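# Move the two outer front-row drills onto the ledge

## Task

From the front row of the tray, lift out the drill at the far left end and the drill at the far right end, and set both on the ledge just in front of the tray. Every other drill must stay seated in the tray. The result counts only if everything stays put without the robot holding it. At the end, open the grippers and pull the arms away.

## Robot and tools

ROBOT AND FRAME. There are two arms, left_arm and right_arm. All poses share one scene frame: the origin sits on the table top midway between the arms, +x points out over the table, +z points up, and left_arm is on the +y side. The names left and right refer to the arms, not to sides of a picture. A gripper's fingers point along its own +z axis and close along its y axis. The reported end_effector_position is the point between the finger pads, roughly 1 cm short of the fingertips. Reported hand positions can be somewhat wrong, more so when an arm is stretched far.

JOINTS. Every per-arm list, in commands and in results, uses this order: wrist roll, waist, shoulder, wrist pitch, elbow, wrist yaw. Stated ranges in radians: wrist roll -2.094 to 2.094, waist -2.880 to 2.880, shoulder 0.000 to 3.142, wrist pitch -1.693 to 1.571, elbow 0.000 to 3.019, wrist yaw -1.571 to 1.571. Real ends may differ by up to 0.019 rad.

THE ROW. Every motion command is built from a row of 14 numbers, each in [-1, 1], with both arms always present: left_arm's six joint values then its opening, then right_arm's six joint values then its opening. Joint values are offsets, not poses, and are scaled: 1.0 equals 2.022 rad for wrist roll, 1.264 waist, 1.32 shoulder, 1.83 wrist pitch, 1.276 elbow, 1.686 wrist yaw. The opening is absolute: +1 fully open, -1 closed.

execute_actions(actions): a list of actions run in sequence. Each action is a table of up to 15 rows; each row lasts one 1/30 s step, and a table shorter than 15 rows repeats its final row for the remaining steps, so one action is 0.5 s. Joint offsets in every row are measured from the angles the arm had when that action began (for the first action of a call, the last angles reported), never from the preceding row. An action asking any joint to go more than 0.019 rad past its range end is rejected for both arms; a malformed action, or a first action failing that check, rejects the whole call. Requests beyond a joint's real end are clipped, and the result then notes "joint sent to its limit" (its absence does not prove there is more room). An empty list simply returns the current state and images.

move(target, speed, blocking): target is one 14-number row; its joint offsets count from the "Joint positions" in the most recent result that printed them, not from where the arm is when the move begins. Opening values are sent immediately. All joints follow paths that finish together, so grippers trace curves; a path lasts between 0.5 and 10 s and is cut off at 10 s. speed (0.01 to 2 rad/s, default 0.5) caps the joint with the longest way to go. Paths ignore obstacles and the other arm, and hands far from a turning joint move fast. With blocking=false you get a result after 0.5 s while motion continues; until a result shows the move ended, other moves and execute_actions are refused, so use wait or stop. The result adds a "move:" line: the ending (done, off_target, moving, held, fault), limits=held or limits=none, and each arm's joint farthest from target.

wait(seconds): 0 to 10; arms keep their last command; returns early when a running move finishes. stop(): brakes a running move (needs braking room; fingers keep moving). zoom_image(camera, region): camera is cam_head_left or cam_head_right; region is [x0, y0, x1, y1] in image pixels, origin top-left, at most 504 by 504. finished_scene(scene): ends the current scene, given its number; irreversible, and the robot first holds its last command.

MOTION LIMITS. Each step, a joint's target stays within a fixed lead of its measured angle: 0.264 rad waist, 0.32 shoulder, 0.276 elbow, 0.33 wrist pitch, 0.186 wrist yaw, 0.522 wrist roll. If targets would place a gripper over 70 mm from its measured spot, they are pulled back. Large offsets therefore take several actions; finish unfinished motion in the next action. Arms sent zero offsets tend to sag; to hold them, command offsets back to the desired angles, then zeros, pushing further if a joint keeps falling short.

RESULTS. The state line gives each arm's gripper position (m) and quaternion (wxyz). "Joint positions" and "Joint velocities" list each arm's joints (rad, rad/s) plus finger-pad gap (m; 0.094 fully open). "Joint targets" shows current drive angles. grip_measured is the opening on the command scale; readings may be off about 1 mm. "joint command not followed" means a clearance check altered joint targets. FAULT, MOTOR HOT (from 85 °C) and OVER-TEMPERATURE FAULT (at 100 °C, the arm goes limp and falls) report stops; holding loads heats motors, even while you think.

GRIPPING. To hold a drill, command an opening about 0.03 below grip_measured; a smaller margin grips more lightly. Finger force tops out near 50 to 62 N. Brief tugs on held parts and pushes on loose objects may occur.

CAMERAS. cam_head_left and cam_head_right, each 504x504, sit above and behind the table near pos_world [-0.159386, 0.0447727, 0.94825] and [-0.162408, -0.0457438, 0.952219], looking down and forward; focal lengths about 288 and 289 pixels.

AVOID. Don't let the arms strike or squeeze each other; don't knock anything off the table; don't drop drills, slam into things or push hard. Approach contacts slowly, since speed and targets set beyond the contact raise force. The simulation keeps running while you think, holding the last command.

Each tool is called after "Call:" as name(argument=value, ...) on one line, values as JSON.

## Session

Call:
execute_actions(actions=[])

Scene clock: 0.00 s.
left_arm: end_effector_position=(+0.2217, +0.3053, +0.2156) grip_measured=+1.000 end_effector_quat_wxyz=(-0.076, +0.193, +0.978, +0.005) | right_arm: end_effector_position=(+0.8078, -0.1980, +0.3840) grip_measured=+1.000 end_effector_quat_wxyz=(+0.628, +0.482, +0.610, +0.035)
Joint names: [wrist roll, waist, shoulder, wrist pitch, elbow, wrist yaw]
Joint positions: left_arm=[ 0.55   0.234  1.013 -1.634  0.937 -0.064  0.094] | right_arm=[ 0.934  0.269  2.085 -0.335  2.124  0.77   0.094]
Joint velocities: left_arm=[-0.051 -0.005  0.005  0.012  0.012  0.007  0.   ] | right_arm=[ 0.022 -0.015  0.005  0.002  0.007 -0.007  0.   ]
Joint targets: left_arm=[0.550 0.234 1.010 -1.634 0.967 -0.064] | right_arm=[0.934 0.269 2.074 -0.329 2.158 0.770]

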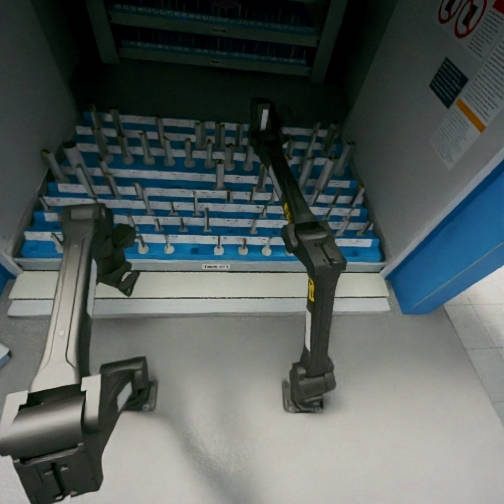

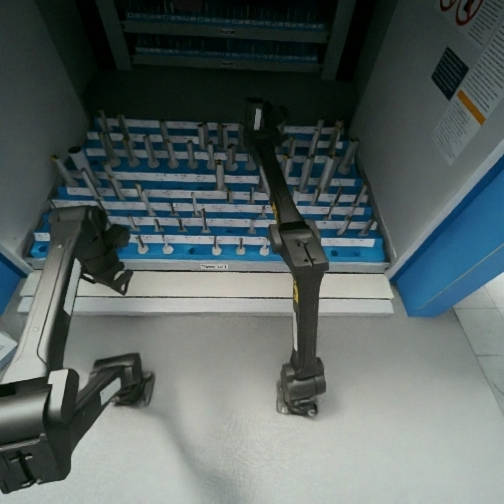

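Call:
move(target=[-0.277,0.13,-0.389,0.73,-0.382,0.038,1,-0.467,-0.3,-0.72,0.33,-0.7,-0.457,1], speed=0.9)

Call:
move(target=[0,0,0.341,0.73,-0.29,0,1,0,0,-0.14,0.42,-0.9,0,1], speed=0.9)

Scene clock: 12.53 s.
left_arm: end_effector_position=(+0.3171, +0.3626, +0.2678) grip_measured=+1.000 end_effector_quat_wxyz=(+0.560, -0.131, +0.813, +0.092) | right_arm: end_effector_position=(+0.4833, -0.3335, +0.6285) grip_measured=+1.000 end_effector_quat_wxyz=(+0.818, +0.056, +0.567, -0.081)
Joint names: [wrist roll, waist, shoulder, wrist pitch, elbow, wrist yaw]
Joint positions: left_arm=[ 0.002  0.389  0.5   -0.322  0.458 -0.003  0.094] | right_arm=[-0.001 -0.106  1.128  0.253  1.234  0.002  0.094]
Joint velocities: left_arm=[ 0.037 -0.015 -0.005 -0.007  0.007  0.007  0.   ] | right_arm=[-0.022 -0.015 -0.015 -0.002 -0.002  0.007  0.   ]
Joint targets: left_arm=[-0.010 0.399 0.500 -0.298 0.450 0.000] | right_arm=[-0.011 -0.110 1.134 0.269 1.230 -0.000]
move: off_target (left_arm); limits=none; left_arm: farthest joint: the wrist pitch, 0.024 radians from its target (1.336 radians at the start); right_arm: farthest joint: the wrist pitch, 0.016 radians from its target (0.604 radians at the start)

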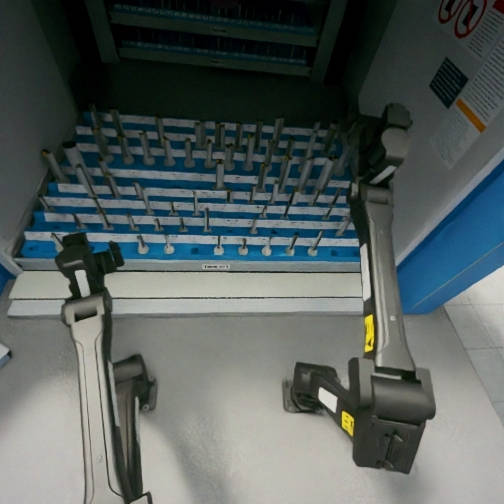

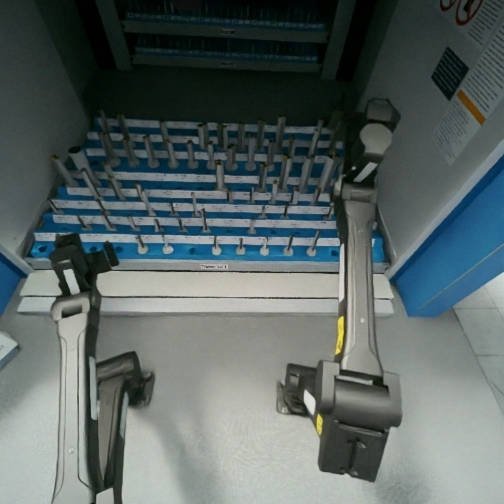

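Scene clock: 14.57 s.
left_arm: end_effector_position=(+0.3334, +0.3680, +0.2226) grip_measured=+1.000 end_effector_quat_wxyz=(+0.743, -0.105, +0.649, +0.122) | right_arm: end_effector_position=(+0.3032, -0.2980, +0.2176) grip_measured=+1.000 end_effector_quat_wxyz=(+0.747, +0.065, +0.657, -0.074)
Joint names: [wrist roll, waist, shoulder, wrist pitch, elbow, wrist yaw]
Joint positions: left_arm=[ 0.002  0.389  0.947  0.99   0.093 -0.003  0.094] | right_arm=[-0.001 -0.106  0.953  0.999  0.082  0.002  0.094]
Joint velocities: left_arm=[-0.037 -0.005 -0.005  0.002  0.002  0.051  0.   ] | right_arm=[-0.066 -0.005 -0.015  0.012 -0.007 -0.022  0.   ]
Joint targets: left_arm=[0.002 0.389 0.950 1.014 0.088 -0.003] | right_arm=[-0.001 -0.106 0.944 1.022 0.086 0.002]
move: off_target (left_arm, right_arm); limits=none; left_arm: farthest joint: the wrist pitch, 0.024 radians from its target (1.336 radians at the start); right_arm: farthest joint: the wrist pitch, 0.023 radians from its target (0.768 radians at the start)

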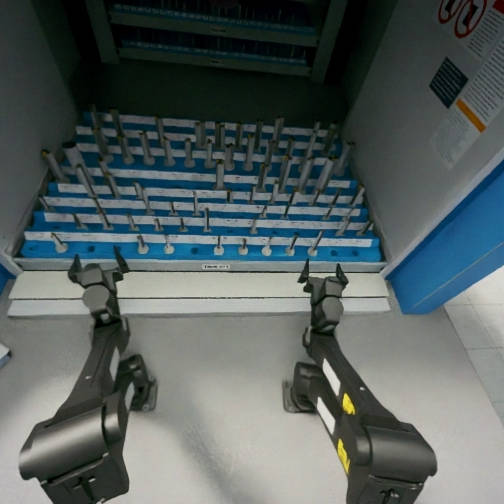

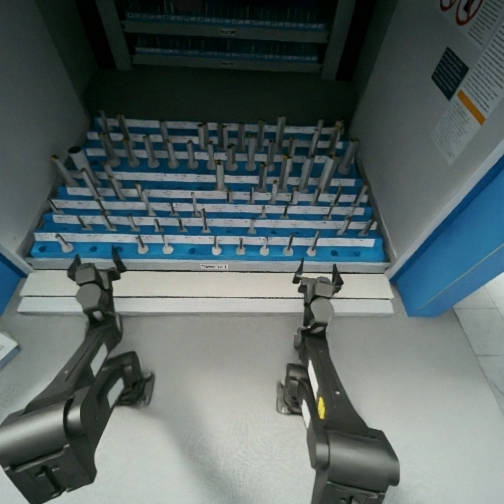

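Call:
zoom_image(camera="cam_head_left", region=[10, 220, 130, 320])

Call:
zoom_image(camera="cam_head_right", region=[10, 220, 130, 320])

Call:
zoom_image(camera="cam_head_left", region=[280, 220, 400, 320])

Call:
zoom_image(camera="cam_head_right", region=[280, 220, 400, 320])

Region (10, 220, 130, 320) of cam_head_left's 504x504 image, scaled by 4.200, with more detail than that image has.

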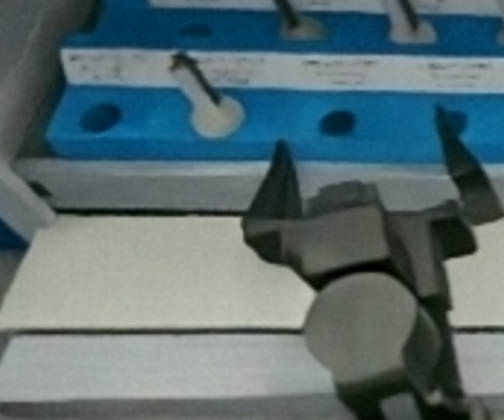

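Region (10, 220, 130, 320) of cam_head_right's 504x504 image, scaled by 4.200, with more detail than that image has.

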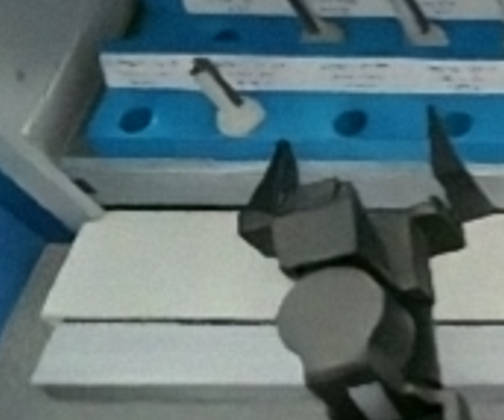

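Region (280, 220, 400, 320) of cam_head_left's 504x504 image, scaled by 4.200, with more detail than that image has.

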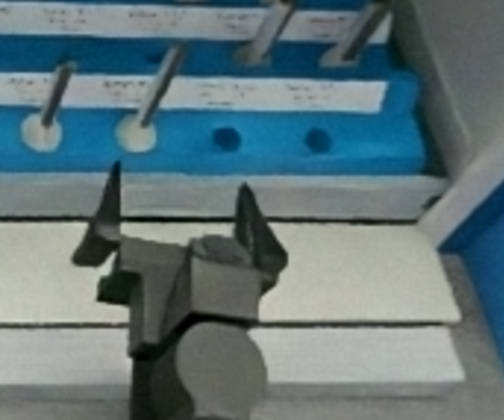

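Region (280, 220, 400, 320) of cam_head_right's 504x504 image, scaled by 4.200, with more detail than that image has.

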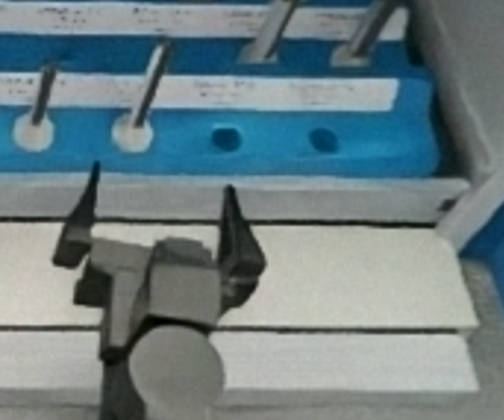

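Call:
move(target=[0,0.2,0.15,0.03,0.11,0,0.1,0,0.021,0.13,0.03,0.09,0,0.1], speed=0.5)

Scene clock: 29.93 s.
left_arm: end_effector_position=(+0.3323, +0.4694, +0.2076) grip_measured=+0.103 end_effector_quat_wxyz=(+0.700, -0.192, +0.656, +0.206) | right_arm: end_effector_position=(+0.3370, -0.2983, +0.2029) grip_measured=+0.102 end_effector_quat_wxyz=(+0.727, +0.061, +0.681, -0.066)
Joint names: [wrist roll, waist, shoulder, wrist pitch, elbow, wrist yaw]
Joint positions: left_arm=[ 0.002  0.637  1.145  1.022  0.19  -0.003  0.052] | right_arm=[-0.001 -0.09   1.12   1.031  0.155  0.002  0.052]
Joint velocities: left_arm=[-0.007 -0.005 -0.005  0.002 -0.027  0.037  0.   ] | right_arm=[-0.11  -0.015 -0.005 -0.007 -0.027 -0.022  0.   ]
Joint targets: left_arm=[0.002 0.642 1.146 1.045 0.233 -0.003] | right_arm=[-0.001 -0.080 1.124 1.054 0.197 0.002]
move: off_target (left_arm, right_arm); limits=none; left_arm: farthest joint: the elbow, 0.044 radians from its target (0.140 radians at the start); right_arm: farthest joint: the elbow, 0.042 radians from its target (0.115 radians at the start)

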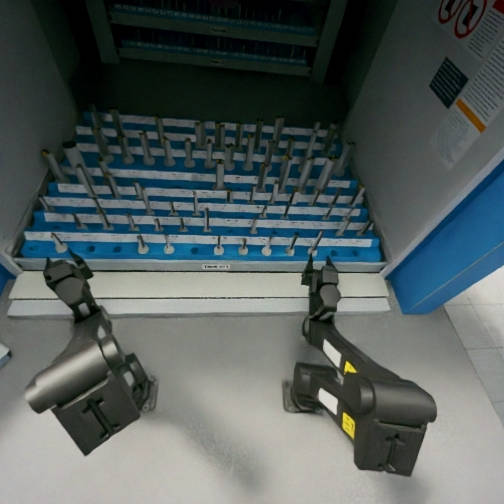

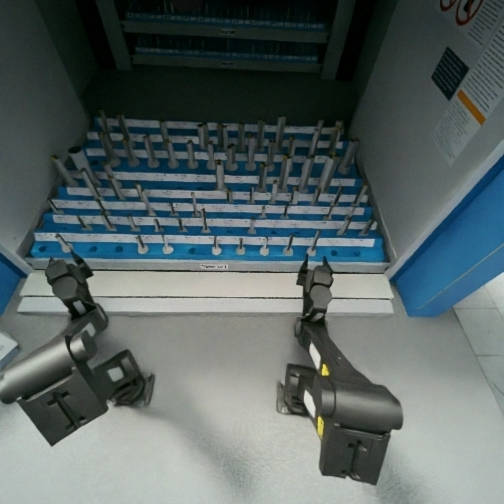

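Call:
move(target=[0,-0.009,0.2955,0.062,0.214,0,0.1,0,0,0.265,0.067,0.172,0,0.1], speed=0.35)

Call:
zoom_image(camera="cam_head_right", region=[30, 215, 110, 285])

Call:
zoom_image(camera="cam_head_right", region=[275, 215, 355, 285])

Scene clock: 36.20 s.
left_arm: end_effector_position=(+0.4150, +0.5219, +0.1667) grip_measured=+0.103 end_effector_quat_wxyz=(+0.677, -0.199, +0.680, +0.199) | right_arm: end_effector_position=(+0.4138, -0.3122, +0.1680) grip_measured=+0.102 end_effector_quat_wxyz=(+0.704, +0.063, +0.705, -0.064)
Joint names: [wrist roll, waist, shoulder, wrist pitch, elbow, wrist yaw]
Joint positions: left_arm=[ 0.002  0.636  1.538  1.111  0.422 -0.003  0.052] | right_arm=[-0.001 -0.09   1.468  1.13   0.337  0.002  0.052]
Joint velocities: left_arm=[ 0.022 -0.005 -0.005  0.007 -0.012  0.007 -0.   ] | right_arm=[-0.051 -0.015 -0.005 -0.017  0.002  0.066  0.   ]
Joint targets: left_arm=[0.002 0.625 1.535 1.135 0.463 -0.003] | right_arm=[-0.001 -0.090 1.470 1.154 0.374 0.002]
move: off_target (left_arm, right_arm); limits=none; left_arm: farthest joint: the elbow, 0.041 radians from its target (0.273 radians at the start); right_arm: farthest joint: the elbow, 0.038 radians from its target (0.219 radians at the start)

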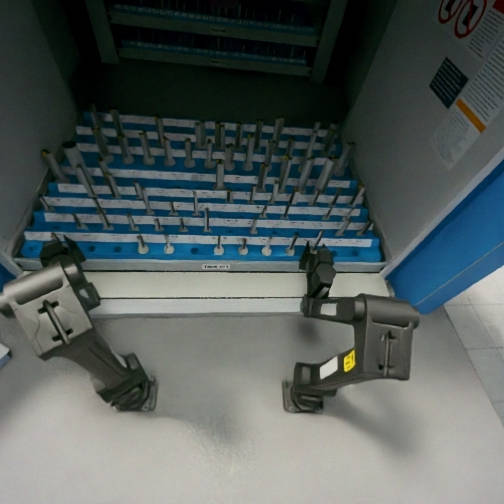

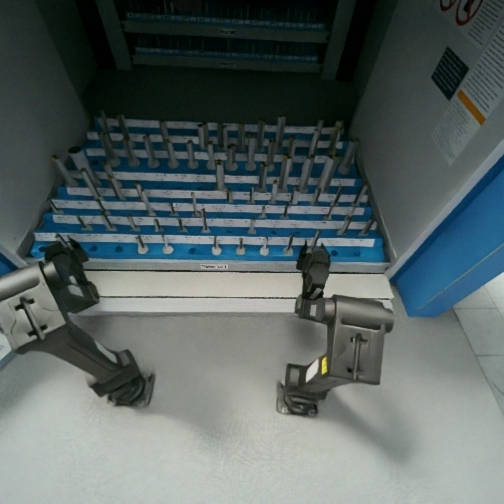

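Region (30, 215, 110, 285) of cam_head_right's 504x504 image, scaled by 6.300, with more detail than that image has; it fills the top 441 rows of this view, and the rest is white.

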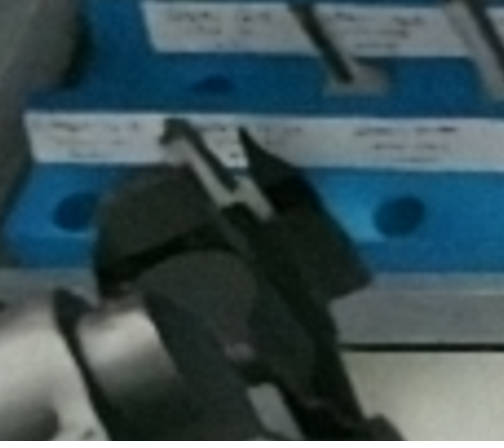

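Region (275, 215, 355, 285) of cam_head_right's 504x504 image, scaled by 6.300, with more detail than that image has; it fills the top 441 rows of this view, and the rest is white.

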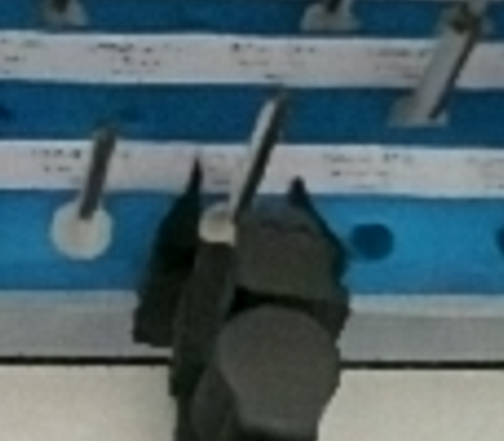

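Call:
execute_actions(actions=[[[0,0,0,0.005,0.015,0,-0.05,0,0,0,0.005,0.015,0,-0.05],[0,0,0,0.005,0.015,0,-0.15,0,0,0,0.005,0.015,0,-0.15],[0,0,0,0.005,0.015,0,-0.25,0,0,0,0.005,0.015,0,-0.25],[0,0,0,0.005,0.015,0,-0.35,0,0,0,0.005,0.015,0,-0.35],[0,0,0,0.005,0.015,0,-0.45,0,0,0,0.005,0.015,0,-0.45],[0,0,0,0.005,0.015,0,-0.52,0,0,0,0.005,0.015,0,-0.52],[0,0,0,0.005,0.015,0,-0.58,0,0,0,0.005,0.015,0,-0.58],[0,0,0,0.005,0.015,0,-0.62,0,0,0,0.005,0.015,0,-0.62],[0,0,0,0.005,0.015,0,-0.65,0,0,0,0.005,0.015,0,-0.65],[0,0,0,0.005,0.015,0,-0.68,0,0,0,0.005,0.015,0,-0.68],[0,0,0,0.005,0.015,0,-0.70,0,0,0,0.005,0.015,0,-0.70],[0,0,0,0.005,0.015,0,-0.73,0,0,0,0.005,0.015,0,-0.73],[0,0,0,0.005,0.015,0,-0.75,0,0,0,0.005,0.015,0,-0.75],[0,0,0,0.005,0.015,0,-0.77,0,0,0,0.005,0.015,0,-0.77],[0,0,0,0.005,0.015,0,-0.8,0,0,0,0.005,0.015,0,-0.8]]])

Call:
wait(seconds=0.4)

Call:
zoom_image(camera="cam_head_right", region=[40, 220, 100, 270])

Call:
zoom_image(camera="cam_head_left", region=[290, 220, 350, 270])

Scene clock: 50.13 s.
left_arm: end_effector_position=(+0.4167, +0.5192, +0.1667) grip_measured=-0.756 end_effector_quat_wxyz=(+0.678, -0.195, +0.682, +0.195) | right_arm: end_effector_position=(+0.4139, -0.3116, +0.1680) grip_measured=-0.742 end_effector_quat_wxyz=(+0.704, +0.063, +0.705, -0.062)
Joint names: [wrist roll, waist, shoulder, wrist pitch, elbow, wrist yaw]
Joint positions: left_arm=[0.002 0.632 1.538 1.111 0.422 0.005 0.011] | right_arm=[ 0.001 -0.09   1.468  1.13   0.337 -0.001  0.012]
Joint velocities: left_arm=[ 0.037 -0.005 -0.015  0.002 -0.017  0.066  0.   ] | right_arm=[-0.022 -0.024  0.015 -0.017 -0.002 -0.051  0.   ]
Joint targets: left_arm=[0.002 0.636 1.538 1.120 0.442 -0.003] | right_arm=[-0.001 -0.090 1.468 1.139 0.356 0.001]

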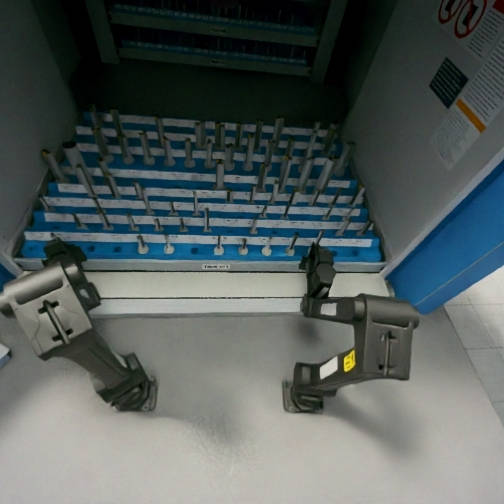

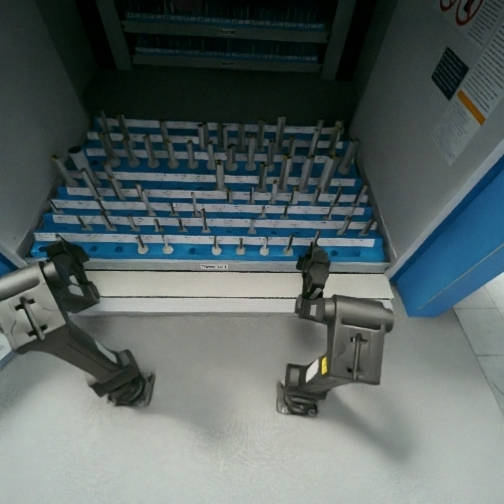

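Scene clock: 50.53 s.
left_arm: end_effector_position=(+0.4167, +0.5192, +0.1667) grip_measured=-0.756 end_effector_quat_wxyz=(+0.678, -0.195, +0.682, +0.195) | right_arm: end_effector_position=(+0.4139, -0.3116, +0.1680) grip_measured=-0.742 end_effector_quat_wxyz=(+0.704, +0.063, +0.705, -0.062)
Joint names: [wrist roll, waist, shoulder, wrist pitch, elbow, wrist yaw]
Joint positions: left_arm=[0.002 0.632 1.538 1.111 0.422 0.005 0.011] | right_arm=[ 0.001 -0.09   1.468  1.13   0.337 -0.001  0.012]
Joint velocities: left_arm=[ 0.051 -0.005 -0.005 -0.007  0.007  0.022 -0.   ] | right_arm=[-0.007  0.005 -0.005  0.002  0.002 -0.037 -0.   ]
Joint targets: left_arm=[0.002 0.636 1.538 1.120 0.442 -0.003] | right_arm=[-0.001 -0.090 1.468 1.139 0.356 0.001]
wait: 0.40 s; at rest by 0.17 s

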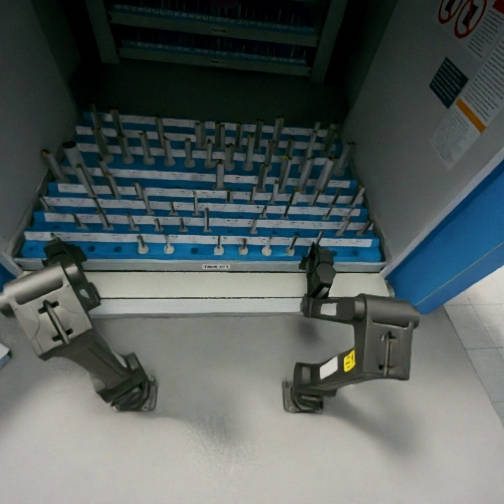

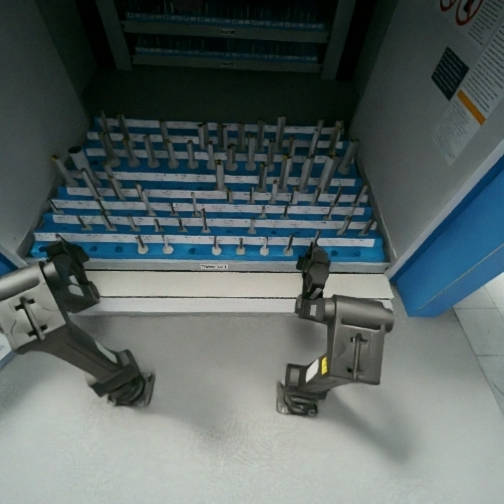

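Region (40, 220, 100, 270) of cam_head_right's 504x504 image, scaled by 8.400, with more detail than that image has.

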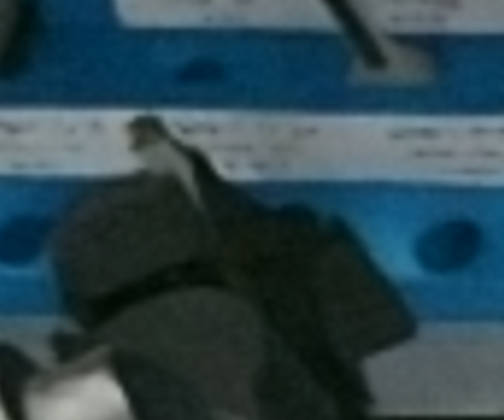

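Region (290, 220, 350, 270) of cam_head_left's 504x504 image, scaled by 8.400, with more detail than that image has.

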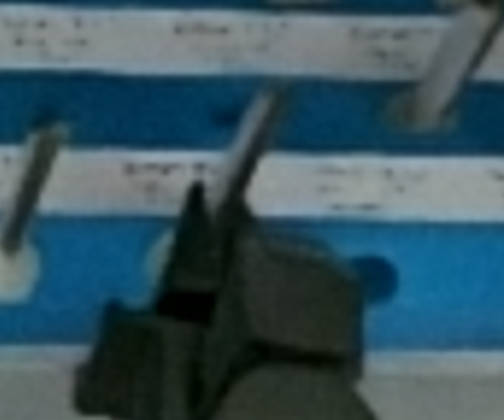

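Call:
execute_actions(actions=[[[0,-0.004,-0.012,0.01,0.03,0,-0.8,0,0,-0.012,0.01,0.03,0,-0.8],[0,-0.004,-0.022,0.01,0.045,0,-0.8,0,0,-0.022,0.01,0.042,0,-0.8],[0,-0.004,-0.03,0.01,0.058,0,-0.8,0,0,-0.03,0.01,0.052,0,-0.8],[0,-0.004,-0.036,0.01,0.06,0,-0.8,0,0,-0.036,0.01,0.054,0,-0.8],[0,-0.004,-0.042,0.008,0.061,0,-0.8,0,0,-0.042,0.008,0.055,0,-0.8],[0,-0.004,-0.048,0.004,0.062,0,-0.8,0,0,-0.048,0.004,0.056,0,-0.8],[0,-0.004,-0.054,0,0.063,0,-0.8,0,0,-0.054,0,0.057,0,-0.8],[0,-0.004,-0.06,-0.004,0.064,0,-0.8,0,0,-0.06,-0.004,0.058,0,-0.8],[0,-0.004,-0.066,-0.009,0.065,0,-0.8,0,0,-0.066,-0.009,0.059,0,-0.8],[0,-0.004,-0.072,-0.013,0.066,0,-0.8,0,0,-0.072,-0.013,0.06,0,-0.8],[0,-0.004,-0.078,-0.018,0.067,0,-0.8,0,0,-0.078,-0.018,0.061,0,-0.8],[0,-0.004,-0.084,-0.022,0.068,0,-0.8,0,0,-0.084,-0.022,0.062,0,-0.8],[0,-0.004,-0.088,-0.027,0.069,0,-0.8,0,0,-0.088,-0.027,0.063,0,-0.8],[0,-0.004,-0.09,-0.031,0.069,0,-0.8,0,0,-0.09,-0.031,0.063,0,-0.8],[0,-0.004,-0.09,-0.035,0.069,0,-0.8,0,0,-0.09,-0.035,0.063,0,-0.8]]])

Call:
wait(seconds=0.4)

Scene clock: 61.63 s.
left_arm: end_effector_position=(+0.4159, +0.5185, +0.1909) grip_measured=-0.756 end_effector_quat_wxyz=(+0.685, -0.192, +0.674, +0.197) | right_arm: end_effector_position=(+0.4134, -0.3112, +0.1880) grip_measured=-0.742 end_effector_quat_wxyz=(+0.709, +0.062, +0.699, -0.062)
Joint names: [wrist roll, waist, shoulder, wrist pitch, elbow, wrist yaw]
Joint positions: left_arm=[0.002 0.632 1.46  1.047 0.43  0.006 0.011] | right_arm=[ 0.001 -0.09   1.392  1.061  0.345 -0.003  0.012]
Joint velocities: left_arm=[ 0.037 -0.015 -0.171 -0.198  0.022 -0.037 -0.002] | right_arm=[-0.022 -0.005 -0.151 -0.178  0.027  0.007  0.001]
Joint targets: left_arm=[0.002 0.628 1.419 1.047 0.510 0.005] | right_arm=[0.001 -0.090 1.349 1.066 0.417 -0.001]

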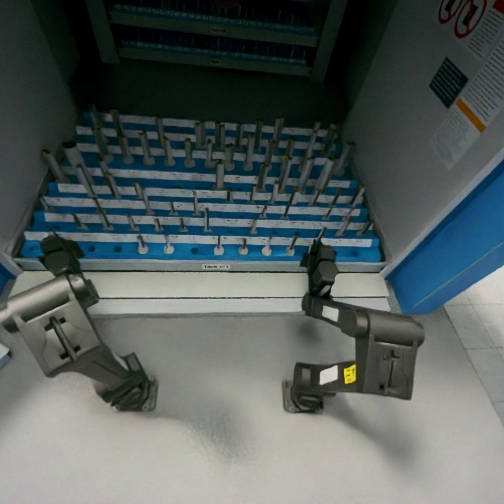

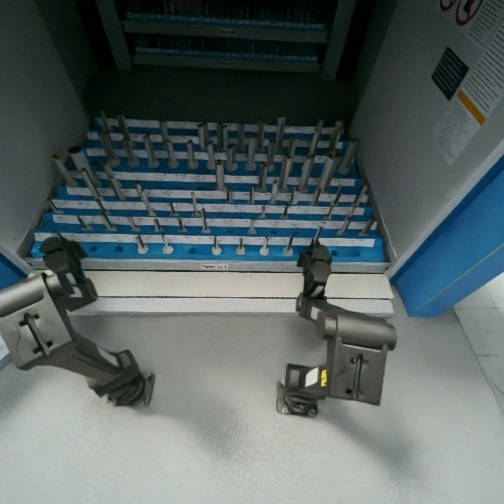

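Scene clock: 62.03 s.
left_arm: end_effector_position=(+0.4160, +0.5185, +0.1924) grip_measured=-0.756 end_effector_quat_wxyz=(+0.684, -0.192, +0.675, +0.197) | right_arm: end_effector_position=(+0.4134, -0.3112, +0.1900) grip_measured=-0.742 end_effector_quat_wxyz=(+0.710, +0.062, +0.699, -0.062)
Joint names: [wrist roll, waist, shoulder, wrist pitch, elbow, wrist yaw]
Joint positions: left_arm=[0.002 0.632 1.452 1.035 0.432 0.006 0.011] | right_arm=[ 0.001 -0.09   1.383  1.051  0.347 -0.003  0.012]
Joint velocities: left_arm=[-0.007 -0.005 -0.005  0.002 -0.022  0.066  0.001] | right_arm=[-0.081 -0.015 -0.005  0.002  0.012  0.081  0.001]
Joint targets: left_arm=[0.002 0.628 1.419 1.047 0.510 0.005] | right_arm=[0.001 -0.090 1.349 1.066 0.417 -0.001]
wait: 0.40 s; at rest by 0.30 s

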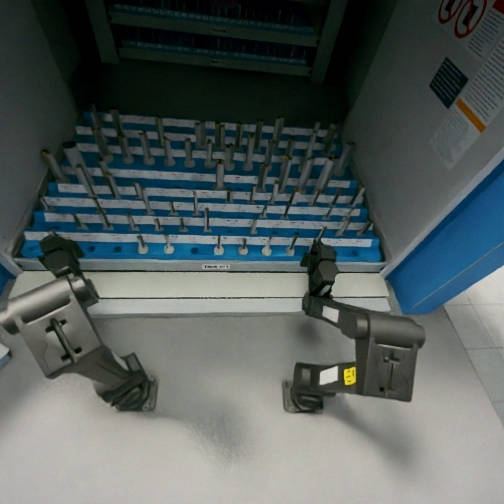

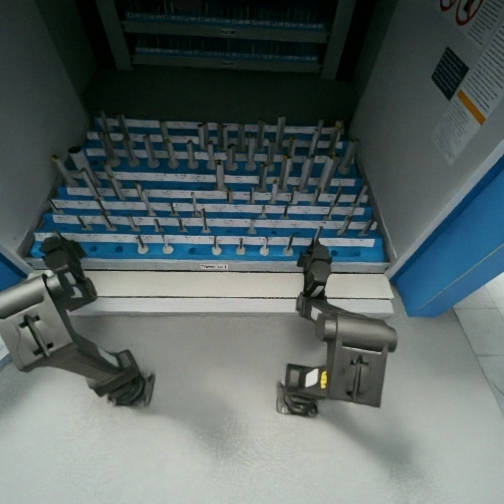

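Call:
execute_actions(actions=[[[0,-0.004,-0.03,0.006,0.063,0,-0.8,0,0.003,-0.03,0.008,0.058,0,-0.8],[0,-0.004,-0.035,0.006,0.065,0,-0.8,0,0.003,-0.035,0.008,0.061,0,-0.8],[0,-0.004,-0.04,0.003,0.067,0,-0.8,0,0.003,-0.04,0.005,0.063,0,-0.8],[0,-0.004,-0.045,-0.001,0.068,0,-0.8,0,0.003,-0.045,0.001,0.064,0,-0.8],[0,-0.004,-0.049,-0.005,0.069,0,-0.8,0,0.003,-0.049,-0.003,0.065,0,-0.8],[0,-0.004,-0.053,-0.009,0.07,0,-0.8,0,0.003,-0.053,-0.007,0.066,0,-0.8],[0,-0.004,-0.057,-0.013,0.071,0,-0.8,0,0.003,-0.057,-0.011,0.067,0,-0.8],[0,-0.004,-0.061,-0.017,0.072,0,-0.8,0,0.003,-0.061,-0.015,0.068,0,-0.8],[0,-0.004,-0.065,-0.021,0.073,0,-0.8,0,0.003,-0.065,-0.019,0.069,0,-0.8],[0,-0.004,-0.069,-0.025,0.075,0,-0.8,0,0.003,-0.069,-0.023,0.071,0,-0.8],[0,-0.004,-0.073,-0.029,0.076,0,-0.8,0,0.003,-0.073,-0.027,0.072,0,-0.8],[0,-0.004,-0.077,-0.033,0.077,0,-0.8,0,0.003,-0.077,-0.031,0.073,0,-0.8],[0,-0.004,-0.081,-0.037,0.078,0,-0.8,0,0.003,-0.081,-0.035,0.074,0,-0.8],[0,-0.004,-0.085,-0.041,0.08,0,-0.8,0,0.003,-0.085,-0.039,0.076,0,-0.8],[0,-0.004,-0.089,-0.045,0.081,0,-0.8,0,0.003,-0.089,-0.043,0.077,0,-0.8]],[[0,-0.004,-0.04,0,0.07,0,-0.8,0,0.003,-0.04,0.002,0.066,0,-0.8],[0,-0.004,-0.044,-0.003,0.071,0,-0.8,0,0.003,-0.044,-0.001,0.067,0,-0.8],[0,-0.004,-0.048,-0.007,0.073,0,-0.8,0,0.003,-0.048,-0.005,0.069,0,-0.8],[0,-0.004,-0.052,-0.011,0.074,0,-0.8,0,0.003,-0.052,-0.009,0.07,0,-0.8],[0,-0.004,-0.056,-0.015,0.076,0,-0.8,0,0.003,-0.056,-0.013,0.072,0,-0.8],[0,-0.004,-0.06,-0.019,0.077,0,-0.8,0,0.003,-0.06,-0.017,0.073,0,-0.8],[0,-0.004,-0.064,-0.023,0.079,0,-0.8,0,0.003,-0.064,-0.021,0.075,0,-0.8],[0,-0.004,-0.068,-0.027,0.08,0,-0.8,0,0.003,-0.068,-0.025,0.076,0,-0.8],[0,-0.004,-0.072,-0.031,0.082,0,-0.8,0,0.003,-0.072,-0.029,0.078,0,-0.8],[0,-0.004,-0.076,-0.035,0.083,0,-0.8,0,0.003,-0.076,-0.033,0.079,0,-0.8],[0,-0.004,-0.08,-0.039,0.085,0,-0.8,0,0.003,-0.08,-0.037,0.081,0,-0.8],[0,-0.004,-0.084,-0.043,0.086,0,-0.8,0,0.003,-0.084,-0.041,0.082,0,-0.8],[0,-0.004,-0.088,-0.047,0.088,0,-0.8,0,0.003,-0.088,-0.045,0.084,0,-0.8],[0,-0.004,-0.092,-0.051,0.089,0,-0.8,0,0.003,-0.092,-0.049,0.085,0,-0.8],[0,-0.004,-0.096,-0.055,0.091,0,-0.8,0,0.003,-0.096,-0.053,0.087,0,-0.8]]])

Call:
wait(seconds=0.4)

Scene clock: 86.47 s.
left_arm: end_effector_position=(+0.4158, +0.5184, +0.2386) grip_measured=-0.756 end_effector_quat_wxyz=(+0.689, -0.191, +0.671, +0.198) | right_arm: end_effector_position=(+0.4126, -0.3110, +0.2322) grip_measured=-0.742 end_effector_quat_wxyz=(+0.715, +0.061, +0.693, -0.062)
Joint names: [wrist roll, waist, shoulder, wrist pitch, elbow, wrist yaw]
Joint positions: left_arm=[0.002 0.632 1.3   0.856 0.472 0.006 0.011] | right_arm=[ 0.001 -0.09   1.226  0.874  0.383 -0.004  0.012]
Joint velocities: left_arm=[-0.022 -0.005 -0.171 -0.208  0.056 -0.022  0.   ] | right_arm=[-0.081 -0.005 -0.151 -0.212  0.051  0.022 -0.001]
Joint targets: left_arm=[0.002 0.627 1.254 0.853 0.563 0.006] | right_arm=[0.001 -0.086 1.182 0.874 0.471 -0.004]

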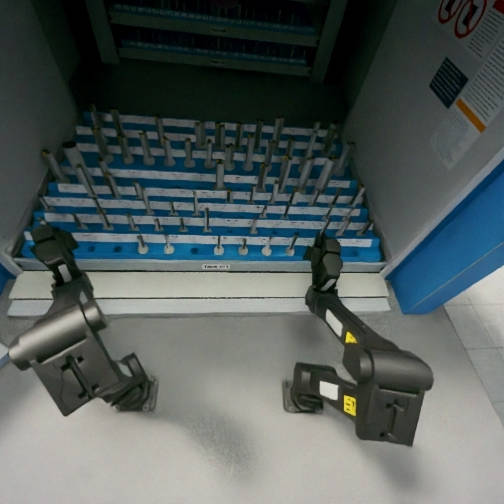

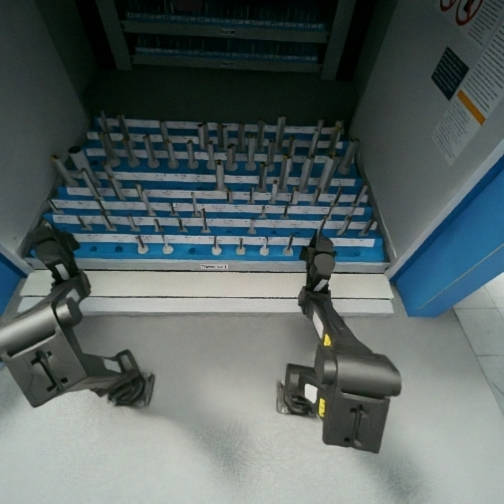

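Scene clock: 86.87 s.
left_arm: end_effector_position=(+0.4155, +0.5182, +0.2436) grip_measured=-0.756 end_effector_quat_wxyz=(+0.690, -0.191, +0.670, +0.198) | right_arm: end_effector_position=(+0.4129, -0.3111, +0.2379) grip_measured=-0.742 end_effector_quat_wxyz=(+0.717, +0.061, +0.691, -0.062)
Joint names: [wrist roll, waist, shoulder, wrist pitch, elbow, wrist yaw]
Joint positions: left_arm=[0.002 0.632 1.286 0.841 0.475 0.006 0.011] | right_arm=[ 0.001 -0.09   1.212  0.86   0.389 -0.004  0.012]
Joint velocities: left_arm=[-0.022 -0.005 -0.005 -0.007  0.002 -0.007 -0.001] | right_arm=[-0.022 -0.005  0.005  0.007 -0.007  0.007 -0.001]
Joint targets: left_arm=[0.002 0.627 1.254 0.853 0.563 0.006] | right_arm=[0.001 -0.086 1.182 0.874 0.471 -0.004]
wait: 0.40 s; no rest

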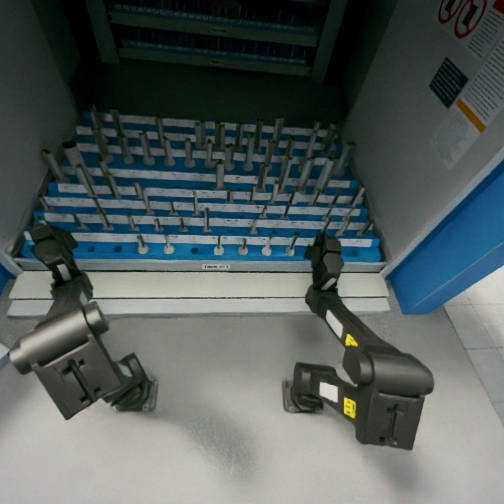

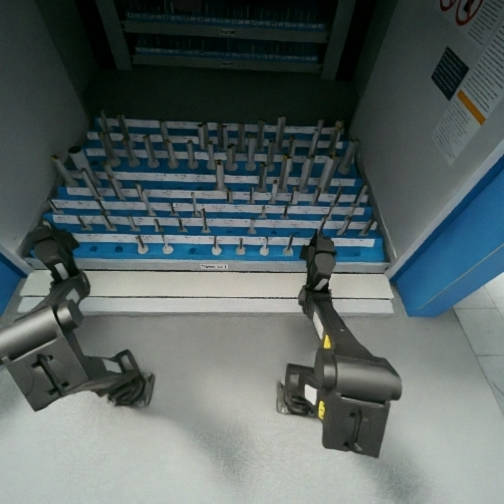

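Call:
execute_actions(actions=[[[0,0,-0.032,0.006,0.072,0,-0.8,0,0,-0.032,0.008,0.068,0,-0.8],[0,0,-0.039,0.005,0.075,0,-0.8,0,0,-0.039,0.006,0.071,0,-0.8],[0,0,-0.046,0.001,0.078,0,-0.8,0,0,-0.046,0.002,0.074,0,-0.8],[0,0,-0.053,-0.004,0.081,0,-0.8,0,0,-0.053,-0.003,0.077,0,-0.8],[0,0,-0.06,-0.009,0.084,0,-0.8,0,0,-0.06,-0.008,0.08,0,-0.8],[0,0,-0.067,-0.014,0.087,0,-0.8,0,0,-0.067,-0.013,0.083,0,-0.8],[0,0,-0.074,-0.019,0.09,0,-0.8,0,0,-0.074,-0.018,0.086,0,-0.8],[0,0,-0.081,-0.024,0.093,0,-0.8,0,0,-0.081,-0.023,0.089,0,-0.8],[0,0,-0.088,-0.029,0.096,0,-0.8,0,0,-0.088,-0.028,0.092,0,-0.8],[0,0,-0.095,-0.034,0.099,0,-0.8,0,0,-0.095,-0.033,0.095,0,-0.8],[0,0,-0.102,-0.039,0.102,0,-0.8,0,0,-0.102,-0.038,0.098,0,-0.8],[0,0,-0.109,-0.044,0.105,0,-0.8,0,0,-0.109,-0.043,0.101,0,-0.8],[0,0,-0.116,-0.047,0.108,0,-0.8,0,0,-0.116,-0.046,0.104,0,-0.8],[0,0,-0.123,-0.049,0.11,0,-0.8,0,0,-0.123,-0.048,0.107,0,-0.8],[0,0,-0.13,-0.05,0.112,0,-0.8,0,0,-0.13,-0.049,0.11,0,-0.8]]])

Call:
wait(seconds=0.4)

Scene clock: 101.47 s.
left_arm: end_effector_position=(+0.4079, +0.5134, +0.2758) grip_measured=-0.756 end_effector_quat_wxyz=(+0.698, -0.188, +0.661, +0.201) | right_arm: end_effector_position=(+0.4080, -0.3102, +0.2897) grip_measured=-0.742 end_effector_quat_wxyz=(+0.741, +0.058, +0.666, -0.065)
Joint names: [wrist roll, waist, shoulder, wrist pitch, elbow, wrist yaw]
Joint positions: left_arm=[0.002 0.632 1.183 0.748 0.489 0.006 0.011] | right_arm=[ 0.001 -0.09   1.088  0.765  0.43  -0.004  0.012]
Joint velocities: left_arm=[-0.007 -0.005 -0.249 -0.144  0.027 -0.051 -0.001] | right_arm=[ 0.007  0.005 -0.288 -0.144  0.1   -0.007  0.001]
Joint targets: left_arm=[0.002 0.632 1.133 0.751 0.587 0.006] | right_arm=[0.001 -0.090 1.041 0.770 0.528 -0.004]

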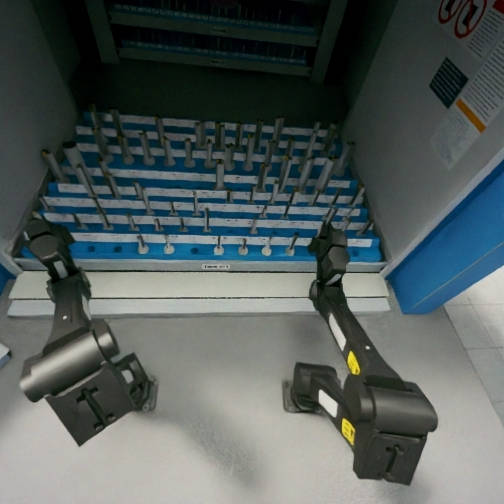

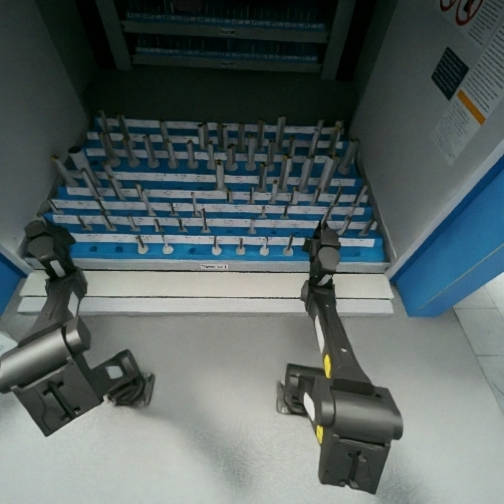

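Scene clock: 101.87 s.
left_arm: end_effector_position=(+0.4061, +0.5123, +0.2874) grip_measured=-0.756 end_effector_quat_wxyz=(+0.704, -0.186, +0.654, +0.203) | right_arm: end_effector_position=(+0.4064, -0.3099, +0.3054) grip_measured=-0.742 end_effector_quat_wxyz=(+0.751, +0.057, +0.655, -0.065)
Joint names: [wrist roll, waist, shoulder, wrist pitch, elbow, wrist yaw]
Joint positions: left_arm=[0.002 0.632 1.159 0.739 0.495 0.006 0.011] | right_arm=[ 0.001 -0.09   1.062  0.756  0.442 -0.004  0.012]
Joint velocities: left_arm=[ 0.007 -0.005  0.005  0.002  0.007 -0.007 -0.001] | right_arm=[ 0.037 -0.005 -0.015 -0.022 -0.002 -0.095 -0.   ]
Joint targets: left_arm=[0.002 0.632 1.133 0.751 0.587 0.006] | right_arm=[0.001 -0.090 1.040 0.770 0.529 -0.004]
wait: 0.40 s; no rest

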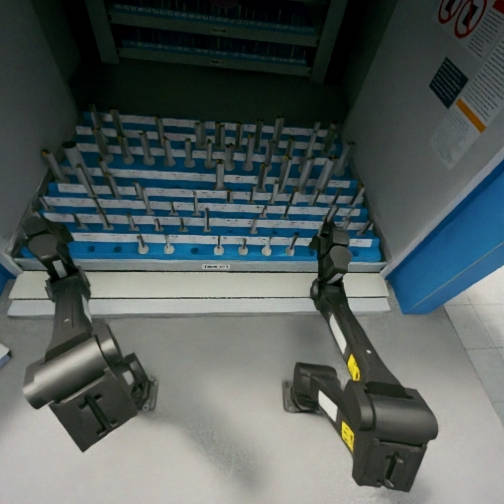

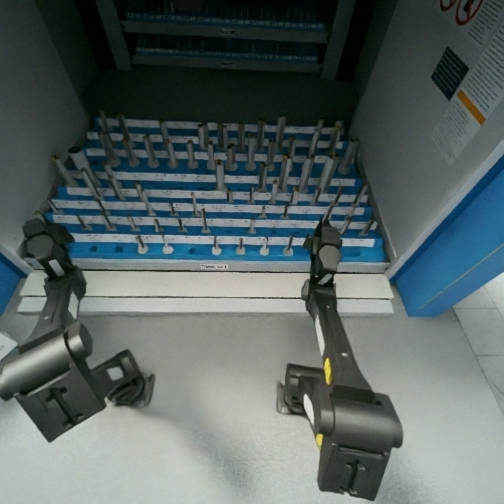

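Call:
move(target=[-0.555,-0.081,-0.378,-0.51,0.11,0,-0.8,0.603,-0.159,-0.29,-0.517,0.14,0,-0.8], speed=0.65)

Scene clock: 110.33 s.
left_arm: end_effector_position=(+0.3351, +0.4279, +0.2600) grip_measured=-0.756 end_effector_quat_wxyz=(-0.530, +0.584, -0.591, +0.171) | right_arm: end_effector_position=(+0.3154, -0.3671, +0.2623) grip_measured=-0.743 end_effector_quat_wxyz=(+0.510, +0.586, +0.588, +0.226)
Joint names: [wrist roll, waist, shoulder, wrist pitch, elbow, wrist yaw]
Joint positions: left_arm=[-1.09   0.543  0.687 -0.206  0.504  0.006  0.011] | right_arm=[ 1.199 -0.282  0.7   -0.201  0.513 -0.004  0.012]
Joint velocities: left_arm=[-0.037 -0.005 -0.015  0.002 -0.007  0.007 -0.   ] | right_arm=[-0.051  0.005 -0.005  0.012 -0.012 -0.037 -0.002]
Joint targets: left_arm=[-1.116 0.532 0.664 -0.196 0.618 0.006] | right_arm=[1.220 -0.291 0.680 -0.190 0.620 -0.004]
move: off_target (left_arm, right_arm); limits=none; left_arm: farthest joint: the elbow, 0.132 radians from its target (0.140 radians at the start); right_arm: farthest joint: the elbow, 0.107 radians from its target (0.179 radians at the start)

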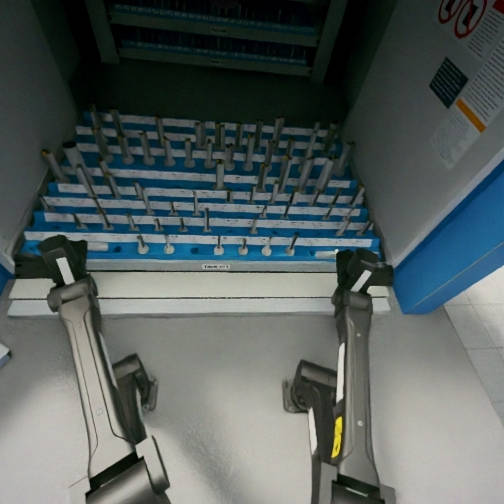

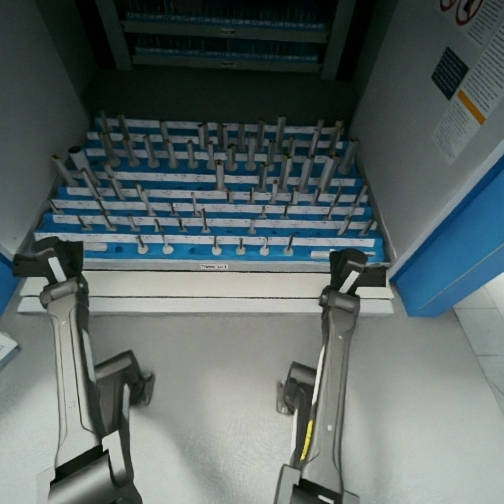

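Call:
move(target=[-0.013,0,0.48,-0.462,0.36,0,-0.8,0.006,0,0.521,-0.464,0.399,0,-0.8], speed=0.5)

Call:
zoom_image(camera="cam_head_right", region=[60, 230, 360, 330])

Scene clock: 120.03 s.
left_arm: end_effector_position=(+0.3222, +0.4214, +0.0999) grip_measured=-0.756 end_effector_quat_wxyz=(-0.032, +0.709, -0.705, +0.013) | right_arm: end_effector_position=(+0.3209, -0.3694, +0.0999) grip_measured=-0.742 end_effector_quat_wxyz=(+0.031, +0.707, +0.706, +0.015)
Joint names: [wrist roll, waist, shoulder, wrist pitch, elbow, wrist yaw]
Joint positions: left_arm=[-1.103  0.543  1.34  -1.041  0.88   0.005  0.011] | right_arm=[ 1.201 -0.282  1.404 -1.041  0.943 -0.003  0.012]
Joint velocities: left_arm=[ 0.022 -0.005 -0.015  0.012  0.017 -0.007 -0.001] | right_arm=[-0.037  0.005  0.015  0.002 -0.002  0.051  0.001]
Joint targets: left_arm=[-1.116 0.543 1.321 -1.052 0.963 0.006] | right_arm=[1.212 -0.282 1.388 -1.051 1.022 -0.004]
move: off_target (left_arm, right_arm); limits=none; left_arm: farthest joint: the elbow, 0.083 radians from its target (0.459 radians at the start); right_arm: farthest joint: the elbow, 0.079 radians from its target (0.509 radians at the start)

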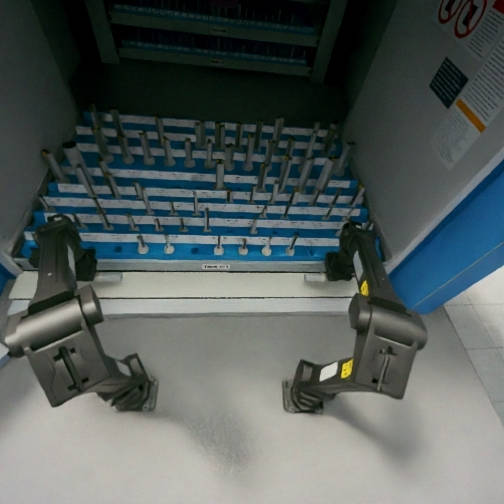

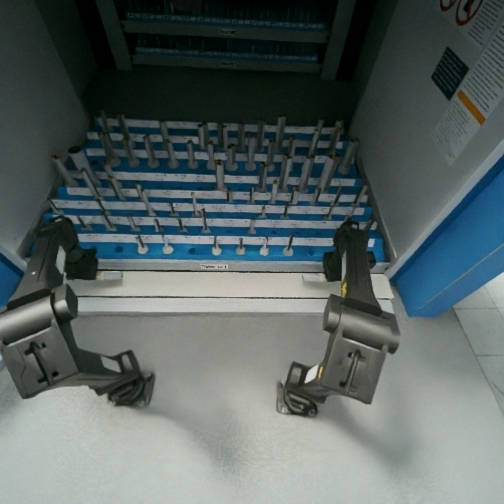

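Region (60, 230, 360, 330) of cam_head_right's 504x504 image, scaled by 1.680, with more detail than that image has.

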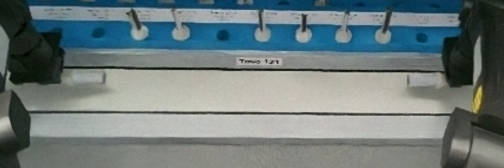

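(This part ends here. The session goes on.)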